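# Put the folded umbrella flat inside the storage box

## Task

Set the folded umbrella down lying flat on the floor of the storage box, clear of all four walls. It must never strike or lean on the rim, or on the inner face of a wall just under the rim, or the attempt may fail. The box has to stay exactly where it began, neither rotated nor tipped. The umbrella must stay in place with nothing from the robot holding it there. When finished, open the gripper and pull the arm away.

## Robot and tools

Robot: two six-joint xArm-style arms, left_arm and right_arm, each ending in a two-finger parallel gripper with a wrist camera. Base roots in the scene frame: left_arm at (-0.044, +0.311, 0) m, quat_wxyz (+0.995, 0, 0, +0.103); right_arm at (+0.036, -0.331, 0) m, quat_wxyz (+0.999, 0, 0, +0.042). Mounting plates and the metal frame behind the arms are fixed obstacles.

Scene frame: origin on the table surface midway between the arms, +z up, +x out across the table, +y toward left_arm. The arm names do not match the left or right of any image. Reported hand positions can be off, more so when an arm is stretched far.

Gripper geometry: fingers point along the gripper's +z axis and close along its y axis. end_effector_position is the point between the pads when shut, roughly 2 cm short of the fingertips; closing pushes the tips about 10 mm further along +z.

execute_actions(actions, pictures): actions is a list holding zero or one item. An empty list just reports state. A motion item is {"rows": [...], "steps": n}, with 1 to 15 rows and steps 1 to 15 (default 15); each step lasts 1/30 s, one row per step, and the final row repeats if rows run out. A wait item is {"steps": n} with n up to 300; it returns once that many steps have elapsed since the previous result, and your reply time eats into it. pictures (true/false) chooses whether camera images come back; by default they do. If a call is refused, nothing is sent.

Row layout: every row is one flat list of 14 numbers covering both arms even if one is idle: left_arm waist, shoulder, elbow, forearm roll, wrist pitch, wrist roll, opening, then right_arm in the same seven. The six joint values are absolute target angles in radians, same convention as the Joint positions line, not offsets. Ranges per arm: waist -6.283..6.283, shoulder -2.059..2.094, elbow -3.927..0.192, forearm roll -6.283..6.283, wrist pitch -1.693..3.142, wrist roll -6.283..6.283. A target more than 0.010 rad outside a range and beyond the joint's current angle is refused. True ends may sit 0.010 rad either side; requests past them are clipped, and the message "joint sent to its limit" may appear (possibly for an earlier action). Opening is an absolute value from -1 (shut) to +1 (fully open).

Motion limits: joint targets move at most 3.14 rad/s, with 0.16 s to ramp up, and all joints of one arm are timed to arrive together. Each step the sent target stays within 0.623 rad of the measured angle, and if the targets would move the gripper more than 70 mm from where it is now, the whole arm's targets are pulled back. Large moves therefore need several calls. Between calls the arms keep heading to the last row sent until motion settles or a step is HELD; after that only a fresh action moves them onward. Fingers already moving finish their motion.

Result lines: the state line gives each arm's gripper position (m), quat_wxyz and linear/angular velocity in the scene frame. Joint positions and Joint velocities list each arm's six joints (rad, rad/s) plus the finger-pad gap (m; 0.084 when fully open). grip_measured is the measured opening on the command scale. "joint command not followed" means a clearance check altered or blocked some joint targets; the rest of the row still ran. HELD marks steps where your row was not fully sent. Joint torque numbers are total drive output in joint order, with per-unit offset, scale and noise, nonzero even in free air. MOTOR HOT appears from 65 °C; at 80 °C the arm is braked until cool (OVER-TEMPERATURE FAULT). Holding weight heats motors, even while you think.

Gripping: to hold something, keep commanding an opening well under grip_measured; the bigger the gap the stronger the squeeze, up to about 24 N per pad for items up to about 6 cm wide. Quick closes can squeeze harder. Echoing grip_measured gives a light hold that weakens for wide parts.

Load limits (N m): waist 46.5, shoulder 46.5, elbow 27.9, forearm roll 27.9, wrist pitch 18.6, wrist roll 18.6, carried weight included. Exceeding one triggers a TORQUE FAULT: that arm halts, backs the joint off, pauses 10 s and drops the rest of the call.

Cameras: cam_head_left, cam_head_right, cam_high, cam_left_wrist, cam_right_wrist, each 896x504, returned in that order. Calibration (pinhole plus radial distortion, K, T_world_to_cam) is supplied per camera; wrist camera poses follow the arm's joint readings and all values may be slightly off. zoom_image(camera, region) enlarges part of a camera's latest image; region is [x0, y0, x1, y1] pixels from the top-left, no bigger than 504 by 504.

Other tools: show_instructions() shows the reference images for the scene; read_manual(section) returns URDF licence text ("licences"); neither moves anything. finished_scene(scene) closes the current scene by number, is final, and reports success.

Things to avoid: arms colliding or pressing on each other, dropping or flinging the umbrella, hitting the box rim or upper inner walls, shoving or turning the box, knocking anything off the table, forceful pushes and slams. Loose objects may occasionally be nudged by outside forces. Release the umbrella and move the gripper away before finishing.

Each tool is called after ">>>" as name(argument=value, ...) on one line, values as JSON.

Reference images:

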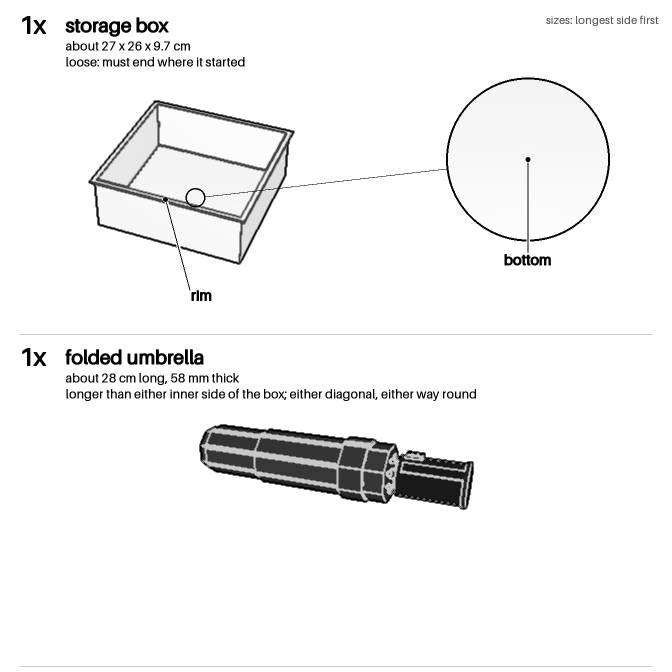

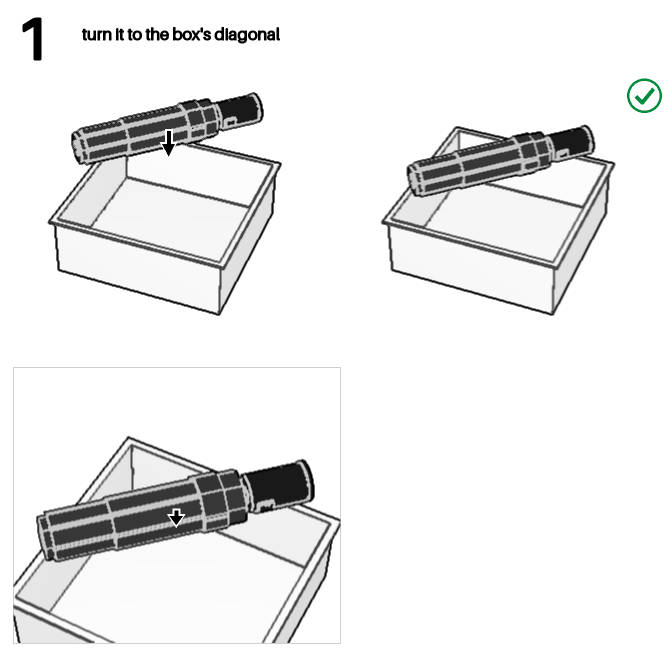

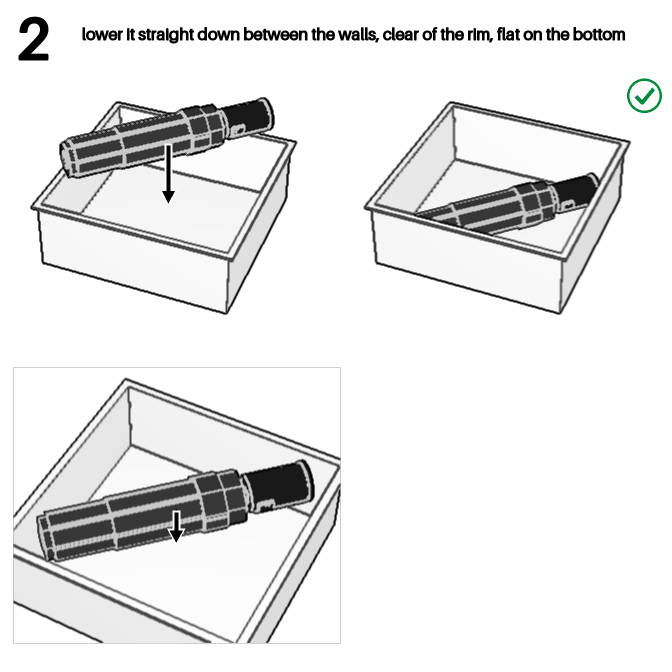

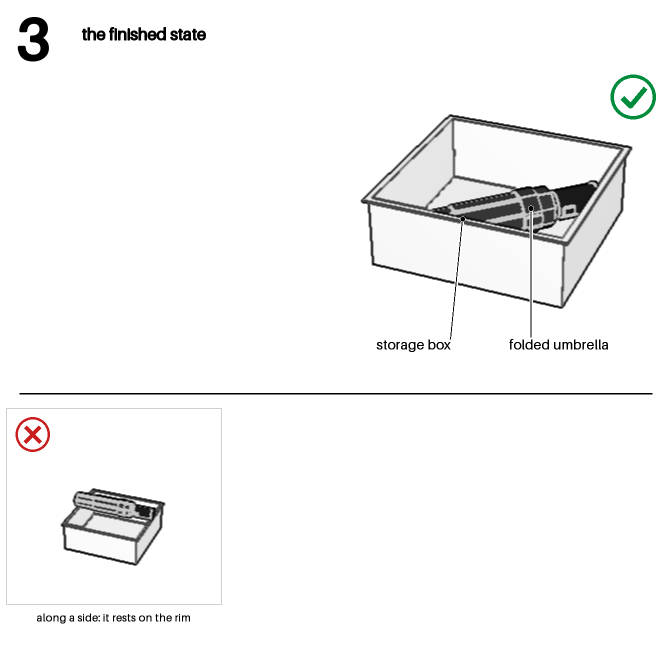

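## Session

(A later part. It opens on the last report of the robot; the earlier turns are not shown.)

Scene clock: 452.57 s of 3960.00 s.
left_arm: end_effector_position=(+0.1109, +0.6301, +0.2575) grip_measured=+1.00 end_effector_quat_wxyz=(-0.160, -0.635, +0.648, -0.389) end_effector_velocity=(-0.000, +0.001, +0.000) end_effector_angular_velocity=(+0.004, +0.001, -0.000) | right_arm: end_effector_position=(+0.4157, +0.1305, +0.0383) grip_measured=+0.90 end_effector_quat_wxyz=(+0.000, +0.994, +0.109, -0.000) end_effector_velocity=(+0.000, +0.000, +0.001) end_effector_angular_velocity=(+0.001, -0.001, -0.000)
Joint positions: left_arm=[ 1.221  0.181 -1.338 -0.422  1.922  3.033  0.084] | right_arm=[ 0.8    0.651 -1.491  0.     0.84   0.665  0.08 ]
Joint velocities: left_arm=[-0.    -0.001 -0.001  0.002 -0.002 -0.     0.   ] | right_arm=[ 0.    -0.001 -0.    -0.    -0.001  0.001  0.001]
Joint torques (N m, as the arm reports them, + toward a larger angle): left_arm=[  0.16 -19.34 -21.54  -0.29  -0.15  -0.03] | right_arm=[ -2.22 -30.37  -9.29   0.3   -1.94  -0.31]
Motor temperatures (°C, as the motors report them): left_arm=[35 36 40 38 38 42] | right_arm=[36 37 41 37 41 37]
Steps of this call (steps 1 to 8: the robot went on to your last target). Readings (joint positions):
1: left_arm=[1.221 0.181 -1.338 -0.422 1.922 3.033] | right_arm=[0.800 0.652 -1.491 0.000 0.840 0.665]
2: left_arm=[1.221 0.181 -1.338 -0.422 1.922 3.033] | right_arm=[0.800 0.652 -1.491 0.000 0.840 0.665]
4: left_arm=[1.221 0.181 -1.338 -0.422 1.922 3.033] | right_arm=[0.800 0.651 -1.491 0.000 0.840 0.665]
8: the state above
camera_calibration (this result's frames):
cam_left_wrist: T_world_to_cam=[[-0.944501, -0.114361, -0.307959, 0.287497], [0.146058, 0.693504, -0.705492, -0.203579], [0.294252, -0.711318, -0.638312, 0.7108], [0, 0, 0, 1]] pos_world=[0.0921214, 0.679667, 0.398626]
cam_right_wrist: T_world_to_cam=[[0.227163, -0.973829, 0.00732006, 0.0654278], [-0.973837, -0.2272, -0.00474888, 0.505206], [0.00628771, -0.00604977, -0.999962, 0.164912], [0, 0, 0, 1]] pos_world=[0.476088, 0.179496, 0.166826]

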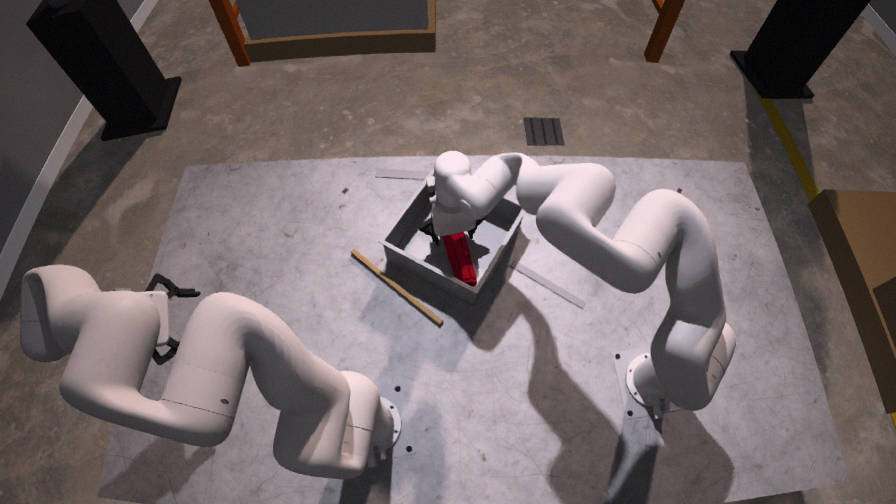

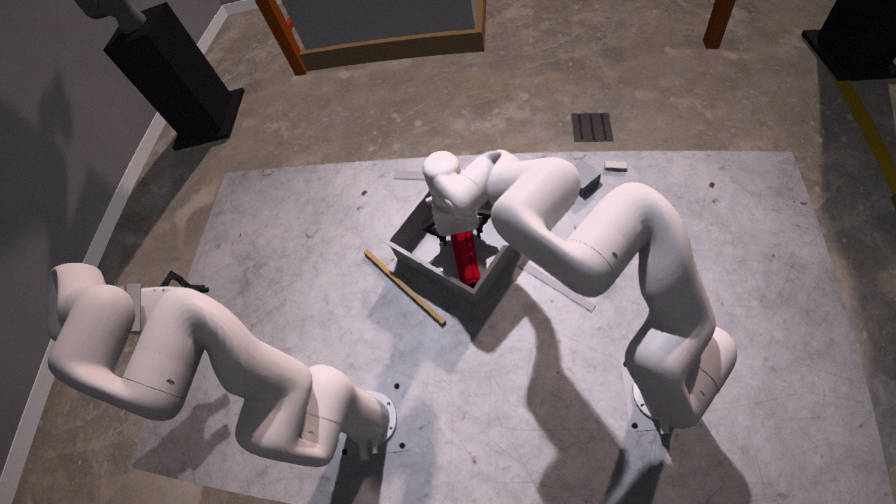

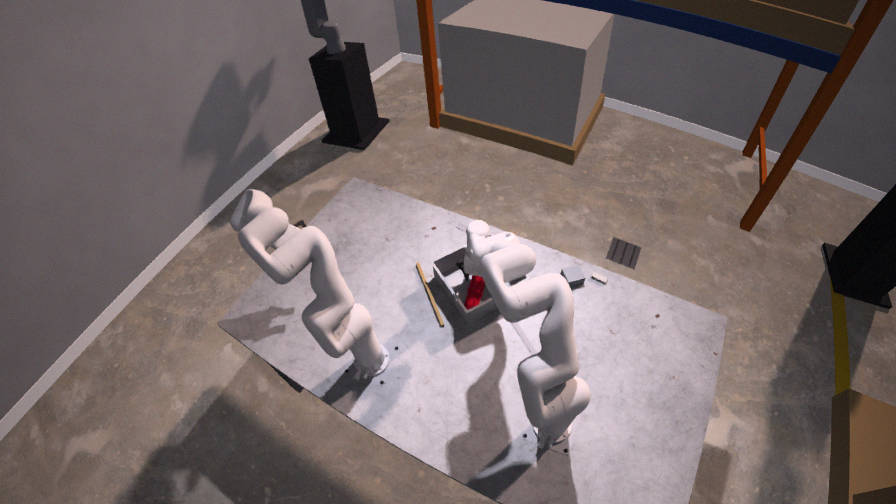

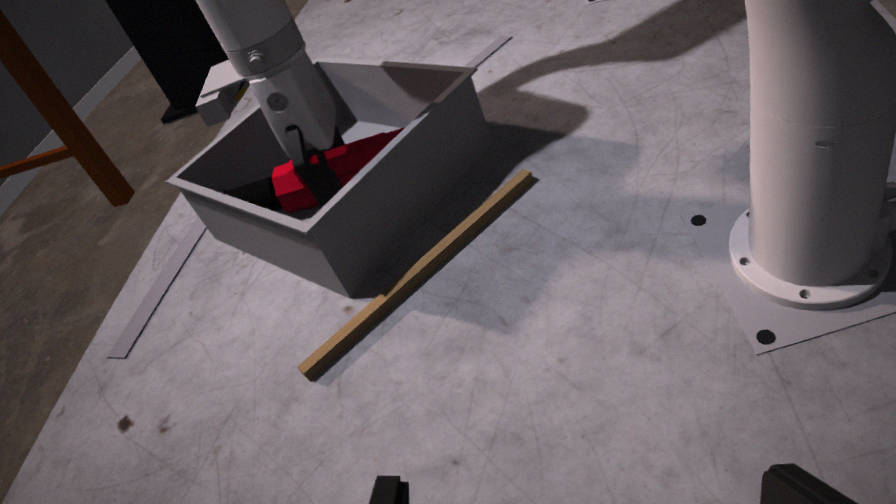

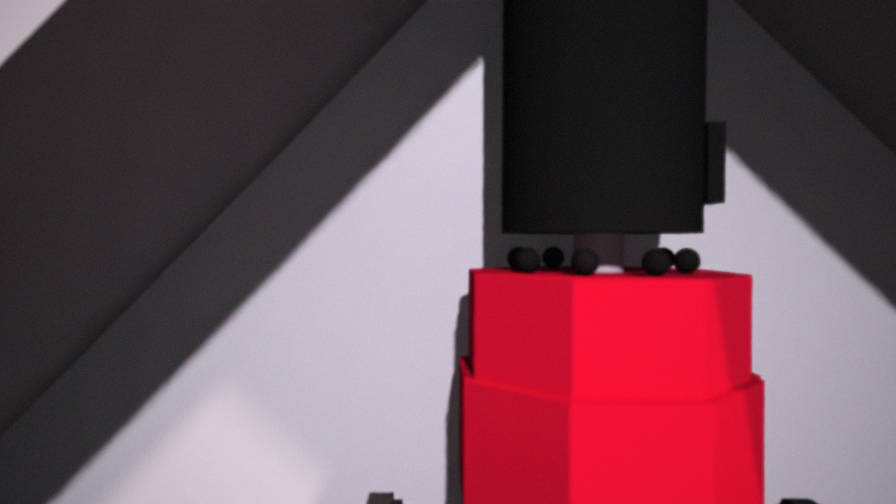

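>>> execute_actions(actions=[{"rows":[[1.221,0.181,-1.338,-0.422,1.922,3.033,1,0.7996,0.6485,-1.4916,0,0.8431,0.6646,0.95],[1.221,0.181,-1.338,-0.422,1.922,3.033,1,0.7996,0.6415,-1.4928,0,0.8513,0.6646,0.95],[1.221,0.181,-1.338,-0.422,1.922,3.033,1,0.7996,0.6311,-1.4946,0,0.8635,0.6646,0.95],[1.221,0.181,-1.338,-0.422,1.922,3.033,1,0.7996,0.6193,-1.4975,0,0.8782,0.6646,0.95],[1.221,0.181,-1.338,-0.422,1.922,3.033,1,0.7996,0.6063,-1.5013,0,0.8950,0.6646,0.95],[1.221,0.181,-1.338,-0.422,1.922,3.033,1,0.7996,0.5921,-1.5064,0,0.9143,0.6646,0.95],[1.221,0.181,-1.338,-0.422,1.922,3.033,1,0.7996,0.5785,-1.5123,0,0.9338,0.6646,0.95],[1.221,0.181,-1.338,-0.422,1.922,3.033,1,0.7996,0.5655,-1.5191,0,0.9536,0.6646,0.95],[1.221,0.181,-1.338,-0.422,1.922,3.033,1,0.7996,0.5531,-1.5268,0,0.9737,0.6646,0.95],[1.221,0.181,-1.338,-0.422,1.922,3.033,1,0.7996,0.5412,-1.5353,0,0.9941,0.6646,0.95],[1.221,0.181,-1.338,-0.422,1.922,3.033,1,0.7996,0.5299,-1.5448,0,1.0149,0.6646,0.95],[1.221,0.181,-1.338,-0.422,1.922,3.033,1,0.7996,0.5194,-1.5551,0,1.0357,0.6646,0.95],[1.221,0.181,-1.338,-0.422,1.922,3.033,1,0.7996,0.5093,-1.5664,0,1.0571,0.6646,0.95],[1.221,0.181,-1.338,-0.422,1.922,3.033,1,0.7996,0.5000,-1.5786,0,1.0786,0.6646,0.95],[1.221,0.181,-1.338,-0.422,1.922,3.033,1,0.7996,0.4913,-1.5917,0,1.1004,0.6646,0.95]],"steps":15}], pictures=false)

>>> execute_actions(actions=[{"rows":[[1.221,0.181,-1.338,-0.422,1.922,3.033,1,0.78,0.46,-1.59,0,1.13,0.6646,0.95],[1.221,0.181,-1.338,-0.422,1.922,3.033,1,0.75,0.43,-1.57,0,1.14,0.6646,0.95],[1.221,0.181,-1.338,-0.422,1.922,3.033,1,0.71,0.395,-1.545,0,1.15,0.6646,0.95],[1.221,0.181,-1.338,-0.422,1.922,3.033,1,0.67,0.36,-1.52,0,1.16,0.6646,0.95],[1.221,0.181,-1.338,-0.422,1.922,3.033,1,0.625,0.325,-1.495,0,1.17,0.6646,0.95],[1.221,0.181,-1.338,-0.422,1.922,3.033,1,0.58,0.29,-1.468,0,1.178,0.6646,0.95],[1.221,0.181,-1.338,-0.422,1.922,3.033,1,0.535,0.255,-1.44,0,1.185,0.6646,0.95],[1.221,0.181,-1.338,-0.422,1.922,3.033,1,0.49,0.22,-1.412,0,1.192,0.6646,0.95],[1.221,0.181,-1.338,-0.422,1.922,3.033,1,0.445,0.185,-1.385,0,1.2,0.6646,0.95],[1.221,0.181,-1.338,-0.422,1.922,3.033,1,0.405,0.155,-1.36,0,1.205,0.6646,0.95],[1.221,0.181,-1.338,-0.422,1.922,3.033,1,0.37,0.13,-1.34,0,1.21,0.6646,0.95],[1.221,0.181,-1.338,-0.422,1.922,3.033,1,0.34,0.108,-1.322,0,1.214,0.6646,0.95],[1.221,0.181,-1.338,-0.422,1.922,3.033,1,0.318,0.092,-1.309,0,1.217,0.6646,0.95],[1.221,0.181,-1.338,-0.422,1.922,3.033,1,0.305,0.083,-1.302,0,1.219,0.6646,0.95],[1.221,0.181,-1.338,-0.422,1.922,3.033,1,0.30,0.079,-1.299,0,1.22,0.6646,0.95]],"steps":15}], pictures=false)

>>> execute_actions(actions=[{"steps":10}], pictures=true)

Scene clock: 471.93 s of 3960.00 s.
left_arm: end_effector_position=(+0.1109, +0.6301, +0.2575) grip_measured=+1.00 end_effector_quat_wxyz=(-0.160, -0.635, +0.648, -0.389) end_effector_velocity=(+0.000, -0.000, +0.000) end_effector_angular_velocity=(+0.000, -0.001, +0.000) | right_arm: end_effector_position=(+0.4166, +0.1314, +0.1209) grip_measured=+0.95 end_effector_quat_wxyz=(-0.001, +0.994, +0.109, +0.001) end_effector_velocity=(-0.002, -0.003, +0.259) end_effector_angular_velocity=(-0.010, +0.008, +0.000)
Joint positions: left_arm=[ 1.221  0.181 -1.338 -0.422  1.922  3.033  0.084] | right_arm=[ 0.8    0.53  -1.549 -0.     1.017  0.665  0.082]
Joint velocities: left_arm=[-0.    -0.001  0.001 -0.001  0.    -0.    -0.   ] | right_arm=[ 0.    -0.314 -0.288  0.     0.615 -0.     0.   ]
Joint torques (N m, as the arm reports them, + toward a larger angle): left_arm=[ -0.07 -19.25 -21.37  -0.63  -0.04  -0.05] | right_arm=[ -2.22 -28.95 -10.18   0.38  -1.76  -0.27]
Motor temperatures (°C, as the motors report them): left_arm=[35 36 41 38 38 42] | right_arm=[36 37 41 37 41 37]
Steps of this call (steps 1 to 15: the robot went on to your last target; steps 16 to 90: nothing new was sent; then 15.87 s passed at rest; steps 91 to 105: all 15 steps of this action). Readings (joint positions):
91: left_arm=[1.221 0.181 -1.338 -0.422 1.922 3.033] | right_arm=[0.800 0.651 -1.491 0.000 0.840 0.665]
92: left_arm=[1.221 0.181 -1.338 -0.422 1.922 3.033] | right_arm=[0.800 0.651 -1.491 0.000 0.841 0.665]
94: left_arm=[1.221 0.181 -1.338 -0.422 1.922 3.033] | right_arm=[0.800 0.647 -1.491 0.000 0.847 0.665]
98: left_arm=[1.221 0.181 -1.338 -0.422 1.922 3.033] | right_arm=[0.800 0.614 -1.499 0.000 0.889 0.665]
105: the state above

Scene clock: 472.43 s of 3960.00 s.
left_arm: end_effector_position=(+0.1109, +0.6301, +0.2575) grip_measured=+1.00 end_effector_quat_wxyz=(-0.160, -0.635, +0.648, -0.389) end_effector_velocity=(+0.000, +0.000, -0.001) end_effector_angular_velocity=(-0.000, +0.001, +0.001) | right_arm: end_effector_position=(+0.4821, -0.0119, +0.2150) grip_measured=+0.95 end_effector_quat_wxyz=(-0.000, +1.000, -0.021, +0.000) end_effector_velocity=(+0.114, -0.389, +0.114) end_effector_angular_velocity=(-0.002, +0.002, -0.698)
Joint positions: left_arm=[ 1.221  0.181 -1.338 -0.422  1.922  3.033  0.084] | right_arm=[ 0.538  0.266 -1.44  -0.     1.174  0.665  0.082]
Joint velocities: left_arm=[-0.     0.001  0.001  0.    -0.002  0.     0.   ] | right_arm=[-0.697 -0.542  0.411 -0.     0.134  0.    -0.   ]
Joint torques (N m, as the arm reports them, + toward a larger angle): left_arm=[  0.21 -19.32 -21.56  -0.5   -0.16  -0.1 ] | right_arm=[ -1.91 -24.8  -10.24   0.28  -1.75  -0.35]
Motor temperatures (°C, as the motors report them): left_arm=[35 36 41 38 38 42] | right_arm=[36 37 41 37 41 37]
Steps of this call (steps 1 to 15: all 15 steps of this action). Readings (joint positions):
1: left_arm=[1.221 0.181 -1.338 -0.422 1.922 3.033] | right_arm=[0.800 0.519 -1.559 -0.000 1.038 0.665]
2: left_arm=[1.221 0.181 -1.338 -0.422 1.922 3.033] | right_arm=[0.799 0.508 -1.568 0.000 1.059 0.665]
4: left_arm=[1.221 0.181 -1.338 -0.422 1.922 3.033] | right_arm=[0.783 0.474 -1.573 0.000 1.099 0.665]
8: left_arm=[1.221 0.181 -1.338 -0.422 1.922 3.033] | right_arm=[0.697 0.391 -1.535 -0.000 1.138 0.665]
15: the state above

Scene clock: 472.77 s of 3960.00 s.
left_arm: end_effector_position=(+0.1109, +0.6301, +0.2575) grip_measured=+1.00 end_effector_quat_wxyz=(-0.160, -0.635, +0.648, -0.389) end_effector_velocity=(-0.000, -0.000, -0.001) end_effector_angular_velocity=(-0.001, +0.001, +0.000) | right_arm: end_effector_position=(+0.5009, -0.1347, +0.2486) grip_measured=+0.95 end_effector_quat_wxyz=(-0.000, +0.991, -0.131, +0.001) end_effector_velocity=(+0.007, -0.161, +0.052) end_effector_angular_velocity=(+0.011, -0.028, -0.300)
Joint positions: left_arm=[ 1.221  0.181 -1.338 -0.422  1.922  3.033  0.084] | right_arm=[ 0.317  0.093 -1.311 -0.     1.216  0.665  0.082]
Joint velocities: left_arm=[ 0.     0.001  0.001  0.001 -0.001 -0.     0.   ] | right_arm=[-0.3   -0.245  0.159 -0.     0.056  0.     0.   ]
Joint torques (N m, as the arm reports them, + toward a larger angle): left_arm=[  0.36 -19.15 -21.51  -0.43  -0.22  -0.14] | right_arm=[  7.51 -15.98 -10.2    0.79  -1.86  -0.37]
Motor temperatures (°C, as the motors report them): left_arm=[35 36 41 38 38 42] | right_arm=[36 37 41 37 41 37]
Steps of this call (steps 1 to 10: the robot went on to your last target). Readings (joint positions):
1: left_arm=[1.221 0.181 -1.338 -0.422 1.922 3.033] | right_arm=[0.515 0.248 -1.426 -0.000 1.178 0.665]
2: left_arm=[1.221 0.181 -1.338 -0.422 1.922 3.033] | right_arm=[0.492 0.230 -1.412 -0.000 1.183 0.665]
4: left_arm=[1.221 0.181 -1.338 -0.422 1.922 3.033] | right_arm=[0.444 0.193 -1.384 -0.000 1.192 0.665]
8: left_arm=[1.221 0.181 -1.338 -0.422 1.922 3.033] | right_arm=[0.349 0.118 -1.328 -0.000 1.210 0.665]
10: the state above
camera_calibration (this result's frames):
cam_left_wrist: T_world_to_cam=[[-0.944501, -0.114362, -0.307958, 0.287497], [0.146058, 0.693504, -0.705492, -0.203579], [0.294252, -0.711318, -0.638312, 0.7108], [0, 0, 0, 1]] pos_world=[0.0921213, 0.679667, 0.398626]
cam_right_wrist: T_world_to_cam=[[-0.250613, -0.96807, 0.0058411, 0.0268018], [-0.968072, 0.25057, -0.00713381, 0.59099], [0.00544242, -0.00744243, -0.999957, 0.373274], [0, 0, 0, 1]] pos_world=[0.576806, -0.11936, 0.377317]

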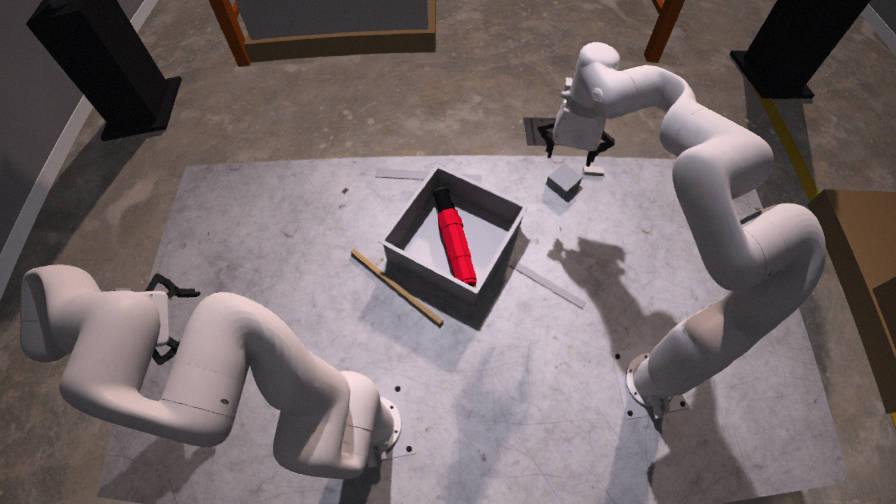

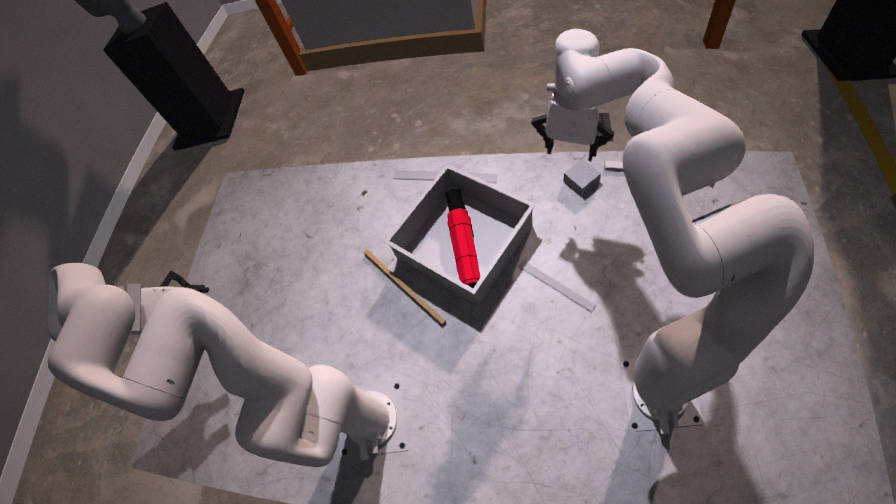

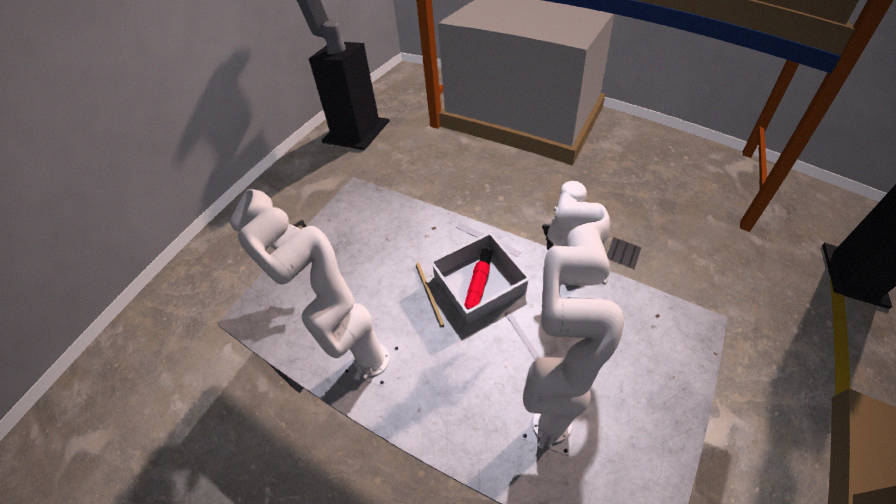

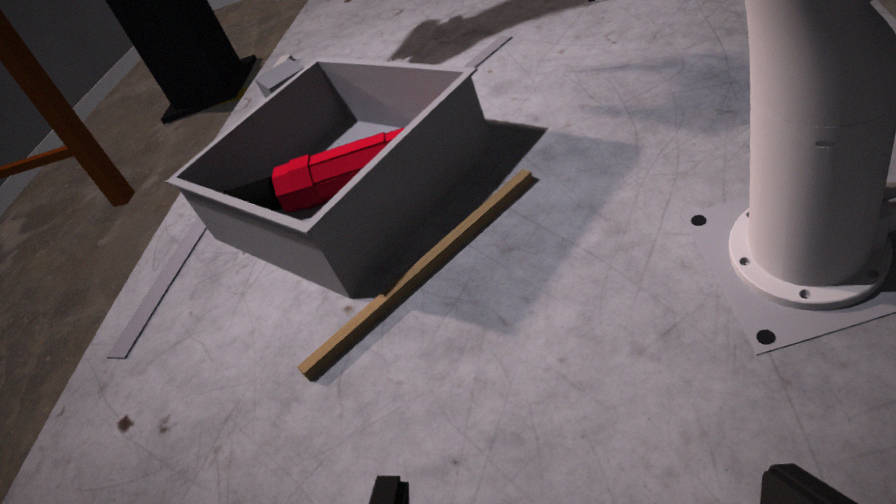

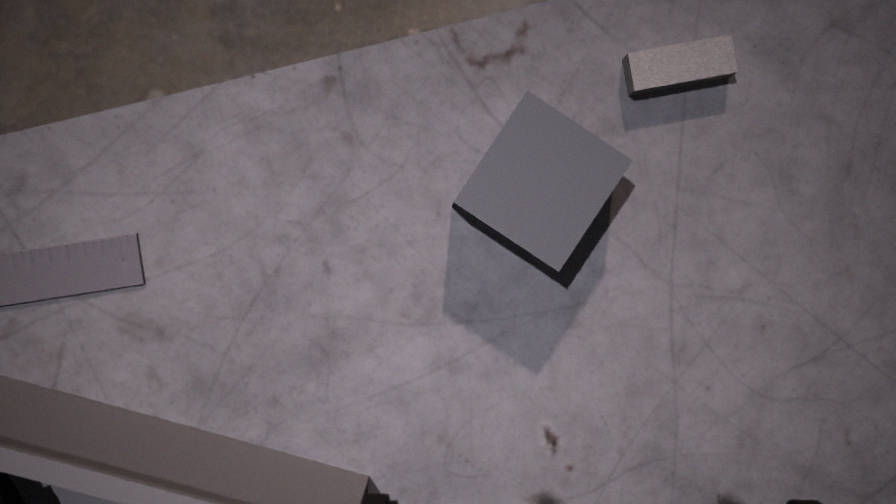

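Let me check that both ends clear the walls.

>>> zoom_image(camera="cam_head_left", region=[370, 150, 540, 310])

>>> zoom_image(camera="cam_head_right", region=[380, 150, 550, 310])

>>> zoom_image(camera="cam_high", region=[420, 220, 540, 330])

Region (370, 150, 540, 310) of cam_head_left's 896x504 image, scaled by 2.965, with more detail than that image has; it fills the top 474 rows of this view, and the rest is white.

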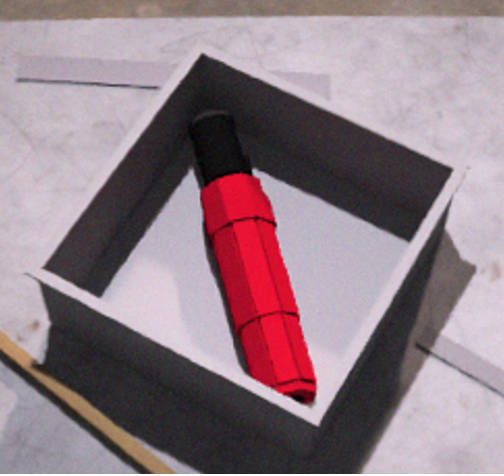

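Region (380, 150, 550, 310) of cam_head_right's 896x504 image, scaled by 2.965, with more detail than that image has; it fills the top 474 rows of this view, and the rest is white.

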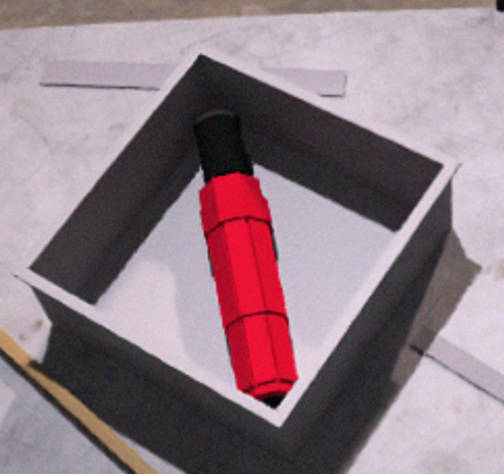

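Region (420, 220, 540, 330) of cam_high's 896x504 image, scaled by 4.200, with more detail than that image has; it fills the top 462 rows of this view, and the rest is white.

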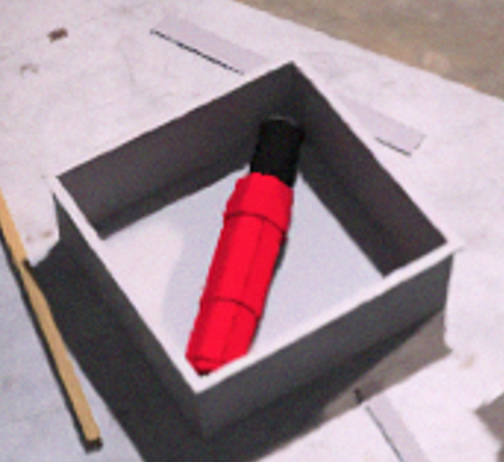

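>>> zoom_image(camera="cam_head_left", region=[435, 250, 495, 305])

>>> zoom_image(camera="cam_head_right", region=[440, 250, 500, 305])

Region (435, 250, 495, 305) of cam_head_left's 896x504 image, scaled by 8.400, with more detail than that image has; it fills the top 462 rows of this view, and the rest is white.

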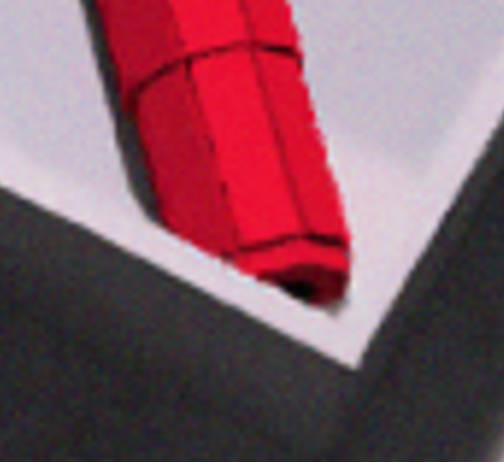

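Region (440, 250, 500, 305) of cam_head_right's 896x504 image, scaled by 8.400, with more detail than that image has; it fills the top 462 rows of this view, and the rest is white.

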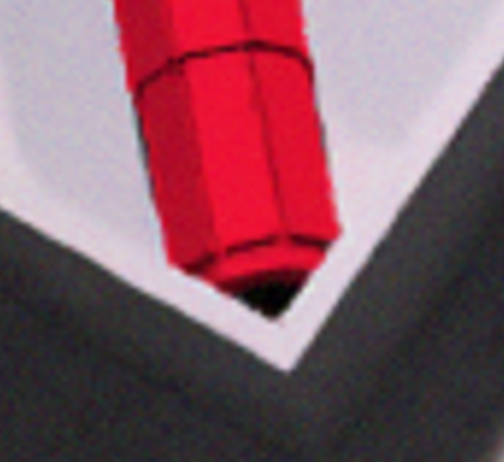

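>>> execute_actions(actions=[{"rows":[[1.221,0.181,-1.338,-0.422,1.922,3.033,1,0.33,0.068,-1.283,0,1.215,0.6646,0.95],[1.221,0.181,-1.338,-0.422,1.922,3.033,1,0.37,0.054,-1.262,0,1.208,0.6646,0.95],[1.221,0.181,-1.338,-0.422,1.922,3.033,1,0.42,0.036,-1.236,0,1.2,0.6646,0.95],[1.221,0.181,-1.338,-0.422,1.922,3.033,1,0.475,0.017,-1.207,0,1.191,0.6646,0.95],[1.221,0.181,-1.338,-0.422,1.922,3.033,1,0.535,-0.005,-1.176,0,1.181,0.6646,0.95],[1.221,0.181,-1.338,-0.422,1.922,3.033,1,0.595,-0.026,-1.145,0,1.171,0.6646,0.95],[1.221,0.181,-1.338,-0.422,1.922,3.033,1,0.655,-0.047,-1.113,0,1.161,0.6646,0.95],[1.221,0.181,-1.338,-0.422,1.922,3.033,1,0.715,-0.069,-1.082,0,1.151,0.6646,0.95],[1.221,0.181,-1.338,-0.422,1.922,3.033,1,0.775,-0.09,-1.051,0,1.141,0.6646,0.95],[1.221,0.181,-1.338,-0.422,1.922,3.033,1,0.83,-0.11,-1.022,0,1.132,0.6646,0.95],[1.221,0.181,-1.338,-0.422,1.922,3.033,1,0.88,-0.127,-0.996,0,1.124,0.6646,0.95],[1.221,0.181,-1.338,-0.422,1.922,3.033,1,0.925,-0.143,-0.973,0,1.116,0.6646,0.95],[1.221,0.181,-1.338,-0.422,1.922,3.033,1,0.96,-0.156,-0.954,0,1.11,0.6646,0.95],[1.221,0.181,-1.338,-0.422,1.922,3.033,1,0.985,-0.165,-0.941,0,1.106,0.6646,0.95],[1.221,0.181,-1.338,-0.422,1.922,3.033,1,0.998,-0.1694,-0.9345,0,1.1039,0.6646,0.95]],"steps":15}], pictures=false)

>>> execute_actions(actions=[{"steps":16}], pictures=true)

Scene clock: 502.43 s of 3960.00 s.
left_arm: end_effector_position=(+0.1109, +0.6301, +0.2575) grip_measured=+1.00 end_effector_quat_wxyz=(-0.160, -0.635, +0.648, -0.389) end_effector_velocity=(+0.000, +0.001, -0.000) end_effector_angular_velocity=(+0.001, -0.001, +0.001) | right_arm: end_effector_position=(+0.3843, -0.0258, +0.2376) grip_measured=+0.95 end_effector_quat_wxyz=(+0.000, +1.000, +0.028, -0.000) end_effector_velocity=(-0.335, +0.235, -0.036) end_effector_angular_velocity=(+0.000, -0.000, +0.859)
Joint positions: left_arm=[ 1.221  0.181 -1.338 -0.422  1.922  3.033  0.084] | right_arm=[ 0.637 -0.041 -1.123  0.     1.164  0.665  0.082]
Joint velocities: left_arm=[-0.     0.001 -0.    -0.001 -0.002 -0.    -0.   ] | right_arm=[ 0.859 -0.307  0.448  0.    -0.142  0.    -0.   ]
Joint torques (N m, as the arm reports them, + toward a larger angle): left_arm=[  0.11 -19.69 -21.45  -0.56  -0.28  -0.03] | right_arm=[ -2.46 -18.96 -10.16   0.36  -1.84  -0.33]
Motor temperatures (°C, as the motors report them): left_arm=[35 36 41 38 38 42] | right_arm=[36 37 42 37 41 37]
Steps of this call (steps 1 to 30: the robot went on to your last target; steps 31 to 90: nothing new was sent; then 26.17 s passed at rest; steps 91 to 105: all 15 steps of this action). Readings (joint positions):
91: left_arm=[1.221 0.181 -1.338 -0.422 1.922 3.033] | right_arm=[0.300 0.079 -1.299 -0.000 1.220 0.665]
92: left_arm=[1.221 0.181 -1.338 -0.422 1.922 3.033] | right_arm=[0.303 0.078 -1.297 -0.000 1.219 0.665]
94: left_arm=[1.221 0.181 -1.338 -0.422 1.922 3.033] | right_arm=[0.329 0.068 -1.282 -0.000 1.214 0.665]
98: left_arm=[1.221 0.181 -1.338 -0.422 1.922 3.033] | right_arm=[0.440 0.029 -1.226 0.000 1.197 0.665]
105: the state above

Scene clock: 502.97 s of 3960.00 s.
left_arm: end_effector_position=(+0.1109, +0.6301, +0.2575) grip_measured=+1.00 end_effector_quat_wxyz=(-0.160, -0.635, +0.648, -0.389) end_effector_velocity=(-0.000, -0.000, +0.000) end_effector_angular_velocity=(-0.002, -0.000, -0.000) | right_arm: end_effector_position=(+0.2362, +0.0402, +0.2202) grip_measured=+0.95 end_effector_quat_wxyz=(+0.000, +0.979, +0.205, +0.000) end_effector_velocity=(-0.013, +0.003, -0.001) end_effector_angular_velocity=(+0.005, -0.005, +0.033)
Joint positions: left_arm=[ 1.221  0.181 -1.338 -0.422  1.922  3.033  0.084] | right_arm=[ 0.994 -0.168 -0.937 -0.     1.105  0.665  0.082]
Joint velocities: left_arm=[ 0.    -0.     0.    -0.     0.002  0.    -0.   ] | right_arm=[ 0.031 -0.014  0.019 -0.002 -0.011 -0.     0.   ]
Joint torques (N m, as the arm reports them, + toward a larger angle): left_arm=[  0.   -19.31 -21.42  -0.34  -0.19  -0.08] | right_arm=[ -3.24 -16.11 -10.28   0.38  -1.9   -0.28]
Motor temperatures (°C, as the motors report them): left_arm=[35 36 41 38 38 42] | right_arm=[36 37 42 37 41 37]
Steps of this call (steps 1 to 16: the robot went on to your last target). Readings (joint positions):
1: left_arm=[1.221 0.181 -1.338 -0.422 1.922 3.033] | right_arm=[0.666 -0.051 -1.108 0.000 1.159 0.665]
2: left_arm=[1.221 0.181 -1.338 -0.422 1.922 3.033] | right_arm=[0.695 -0.061 -1.093 0.000 1.155 0.665]
4: left_arm=[1.221 0.181 -1.338 -0.422 1.922 3.033] | right_arm=[0.753 -0.082 -1.063 0.000 1.145 0.665]
8: left_arm=[1.221 0.181 -1.338 -0.422 1.922 3.033] | right_arm=[0.872 -0.124 -1.001 0.000 1.125 0.665]
16: the state above
camera_calibration (this result's frames):
cam_left_wrist: T_world_to_cam=[[-0.944502, -0.114362, -0.307958, 0.287497], [0.146058, 0.693504, -0.705492, -0.203579], [0.294252, -0.711318, -0.638312, 0.7108], [0, 0, 0, 1]] pos_world=[0.0921214, 0.679667, 0.398626]
cam_right_wrist: T_world_to_cam=[[0.41097, -0.911621, 0.00708992, -0.0288572], [-0.911618, -0.411008, -0.00510757, 0.303538], [0.00757018, -0.00436423, -0.999962, 0.347024], [0, 0, 0, 1]] pos_world=[0.285943, 0.0999641, 0.348766]

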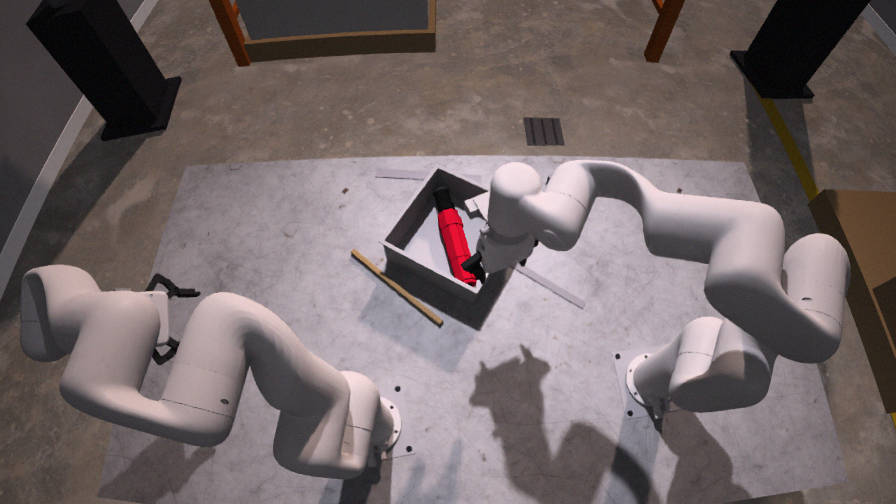

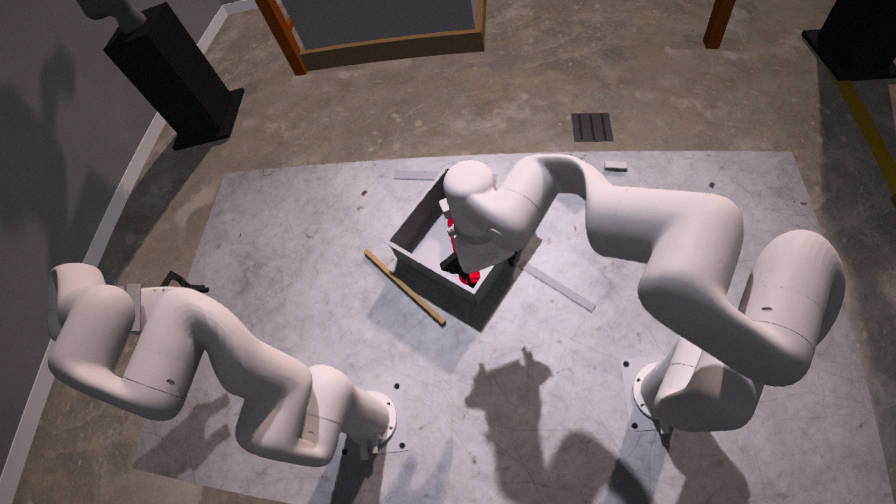

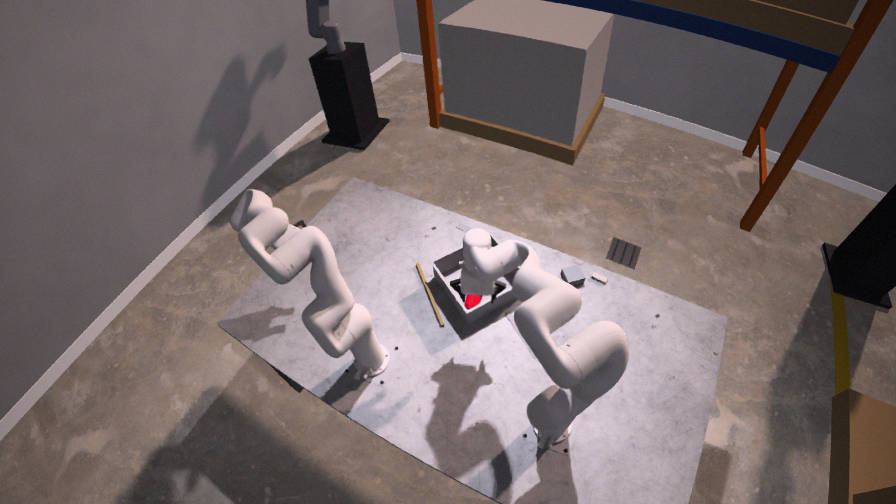

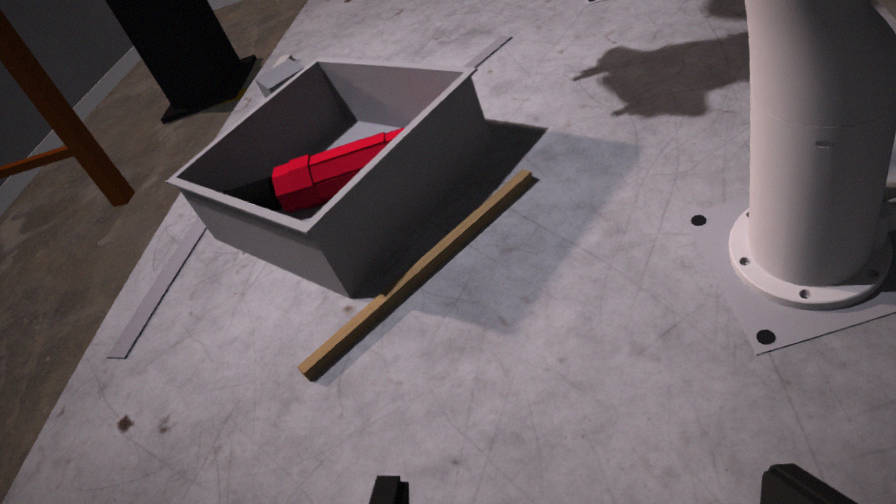

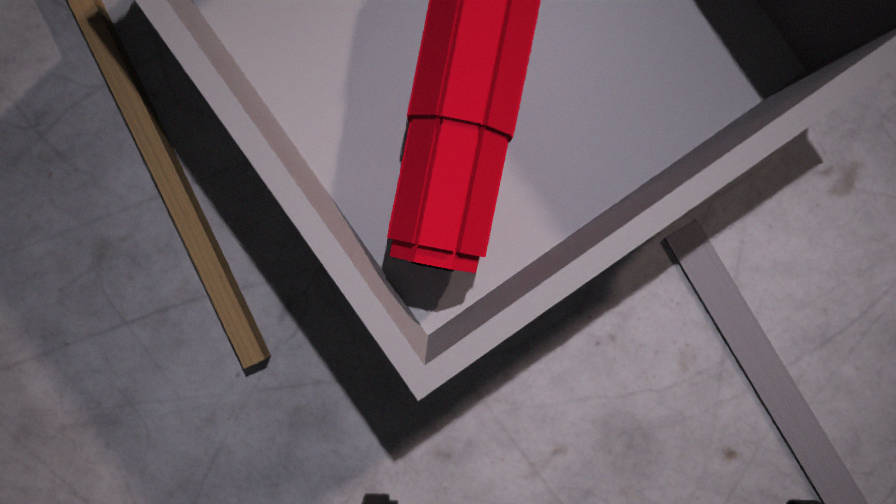

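>>> execute_actions(actions=[{"rows":[[1.221,0.181,-1.338,-0.422,1.922,3.033,1,0.97,-0.1694,-0.9345,0,1.1039,0.6646,0.95],[1.221,0.181,-1.338,-0.422,1.922,3.033,1,0.93,-0.1694,-0.9345,0,1.1039,0.6646,0.95],[1.221,0.181,-1.338,-0.422,1.922,3.033,1,0.875,-0.1694,-0.9345,0,1.1039,0.6646,0.95],[1.221,0.181,-1.338,-0.422,1.922,3.033,1,0.81,-0.1694,-0.9345,0,1.1039,0.6646,0.95],[1.221,0.181,-1.338,-0.422,1.922,3.033,1,0.74,-0.1694,-0.9345,0,1.1039,0.6646,0.95],[1.221,0.181,-1.338,-0.422,1.922,3.033,1,0.67,-0.1694,-0.9345,0,1.1039,0.6646,0.95],[1.221,0.181,-1.338,-0.422,1.922,3.033,1,0.60,-0.1694,-0.9345,0,1.1039,0.6646,0.95],[1.221,0.181,-1.338,-0.422,1.922,3.033,1,0.53,-0.1694,-0.9345,0,1.1039,0.6646,0.95],[1.221,0.181,-1.338,-0.422,1.922,3.033,1,0.46,-0.1694,-0.9345,0,1.1039,0.6646,0.95],[1.221,0.181,-1.338,-0.422,1.922,3.033,1,0.39,-0.1694,-0.9345,0,1.1039,0.6646,0.95],[1.221,0.181,-1.338,-0.422,1.922,3.033,1,0.33,-0.1694,-0.9345,0,1.1039,0.6646,0.95],[1.221,0.181,-1.338,-0.422,1.922,3.033,1,0.28,-0.1694,-0.9345,0,1.1039,0.6646,0.95],[1.221,0.181,-1.338,-0.422,1.922,3.033,1,0.24,-0.1694,-0.9345,0,1.1039,0.6646,0.95],[1.221,0.181,-1.338,-0.422,1.922,3.033,1,0.215,-0.1694,-0.9345,0,1.1039,0.6646,0.95],[1.221,0.181,-1.338,-0.422,1.922,3.033,1,0.20,-0.1694,-0.9345,0,1.1039,0.6646,0.95]],"steps":15}], pictures=false)

>>> zoom_image(camera="cam_right_wrist", region=[330, 170, 570, 400])

Scene clock: 514.33 s of 3960.00 s.
left_arm: end_effector_position=(+0.1109, +0.6301, +0.2575) grip_measured=+1.00 end_effector_quat_wxyz=(-0.160, -0.635, +0.648, -0.389) end_effector_velocity=(-0.000, -0.000, -0.000) end_effector_angular_velocity=(-0.001, +0.001, -0.000) | right_arm: end_effector_position=(+0.3581, -0.0588, +0.2200) grip_measured=+0.95 end_effector_quat_wxyz=(+0.000, +1.000, +0.019, +0.000) end_effector_velocity=(+0.261, -0.308, +0.000) end_effector_angular_velocity=(+0.000, +0.000, -0.959)
Joint positions: left_arm=[ 1.221  0.181 -1.338 -0.422  1.922  3.033  0.084] | right_arm=[ 0.619 -0.169 -0.935 -0.     1.104  0.665  0.082]
Joint velocities: left_arm=[-0.     0.001  0.     0.    -0.    -0.    -0.   ] | right_arm=[-0.959  0.    -0.     0.     0.001 -0.     0.   ]
Joint torques (N m, as the arm reports them, + toward a larger angle): left_arm=[ -0.01 -19.68 -21.41  -0.41  -0.15   0.1 ] | right_arm=[ -2.11 -16.44 -10.22   0.34  -1.84  -0.33]
Motor temperatures (°C, as the motors report them): left_arm=[35 36 41 38 38 42] | right_arm=[36 37 42 37 41 37]
Steps of this call (steps 1 to 15: the robot went on to your last target; steps 16 to 90: nothing new was sent; then 7.87 s passed at rest; steps 91 to 105: all 15 steps of this action). Readings (joint positions):
91: left_arm=[1.221 0.181 -1.338 -0.422 1.922 3.033] | right_arm=[0.998 -0.169 -0.934 0.000 1.104 0.665]
92: left_arm=[1.221 0.181 -1.338 -0.422 1.922 3.033] | right_arm=[0.995 -0.169 -0.934 0.000 1.104 0.665]
94: left_arm=[1.221 0.181 -1.338 -0.422 1.922 3.033] | right_arm=[0.969 -0.169 -0.935 0.000 1.104 0.665]
98: left_arm=[1.221 0.181 -1.338 -0.422 1.922 3.033] | right_arm=[0.844 -0.169 -0.935 -0.000 1.104 0.665]
105: the state above

Region (330, 170, 570, 400) of cam_right_wrist's 896x504 image, scaled by 2.100, with more detail than that image has; it fills the top 483 rows of this view, and the rest is white.

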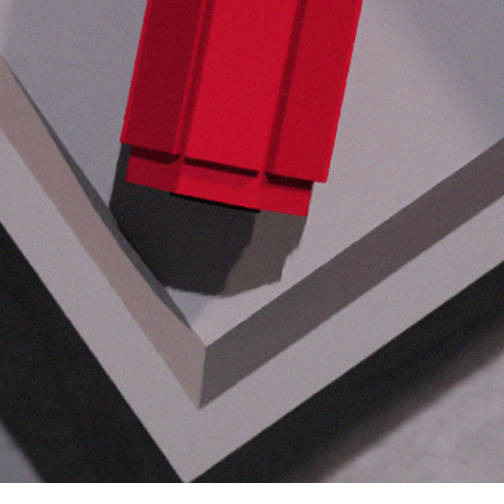

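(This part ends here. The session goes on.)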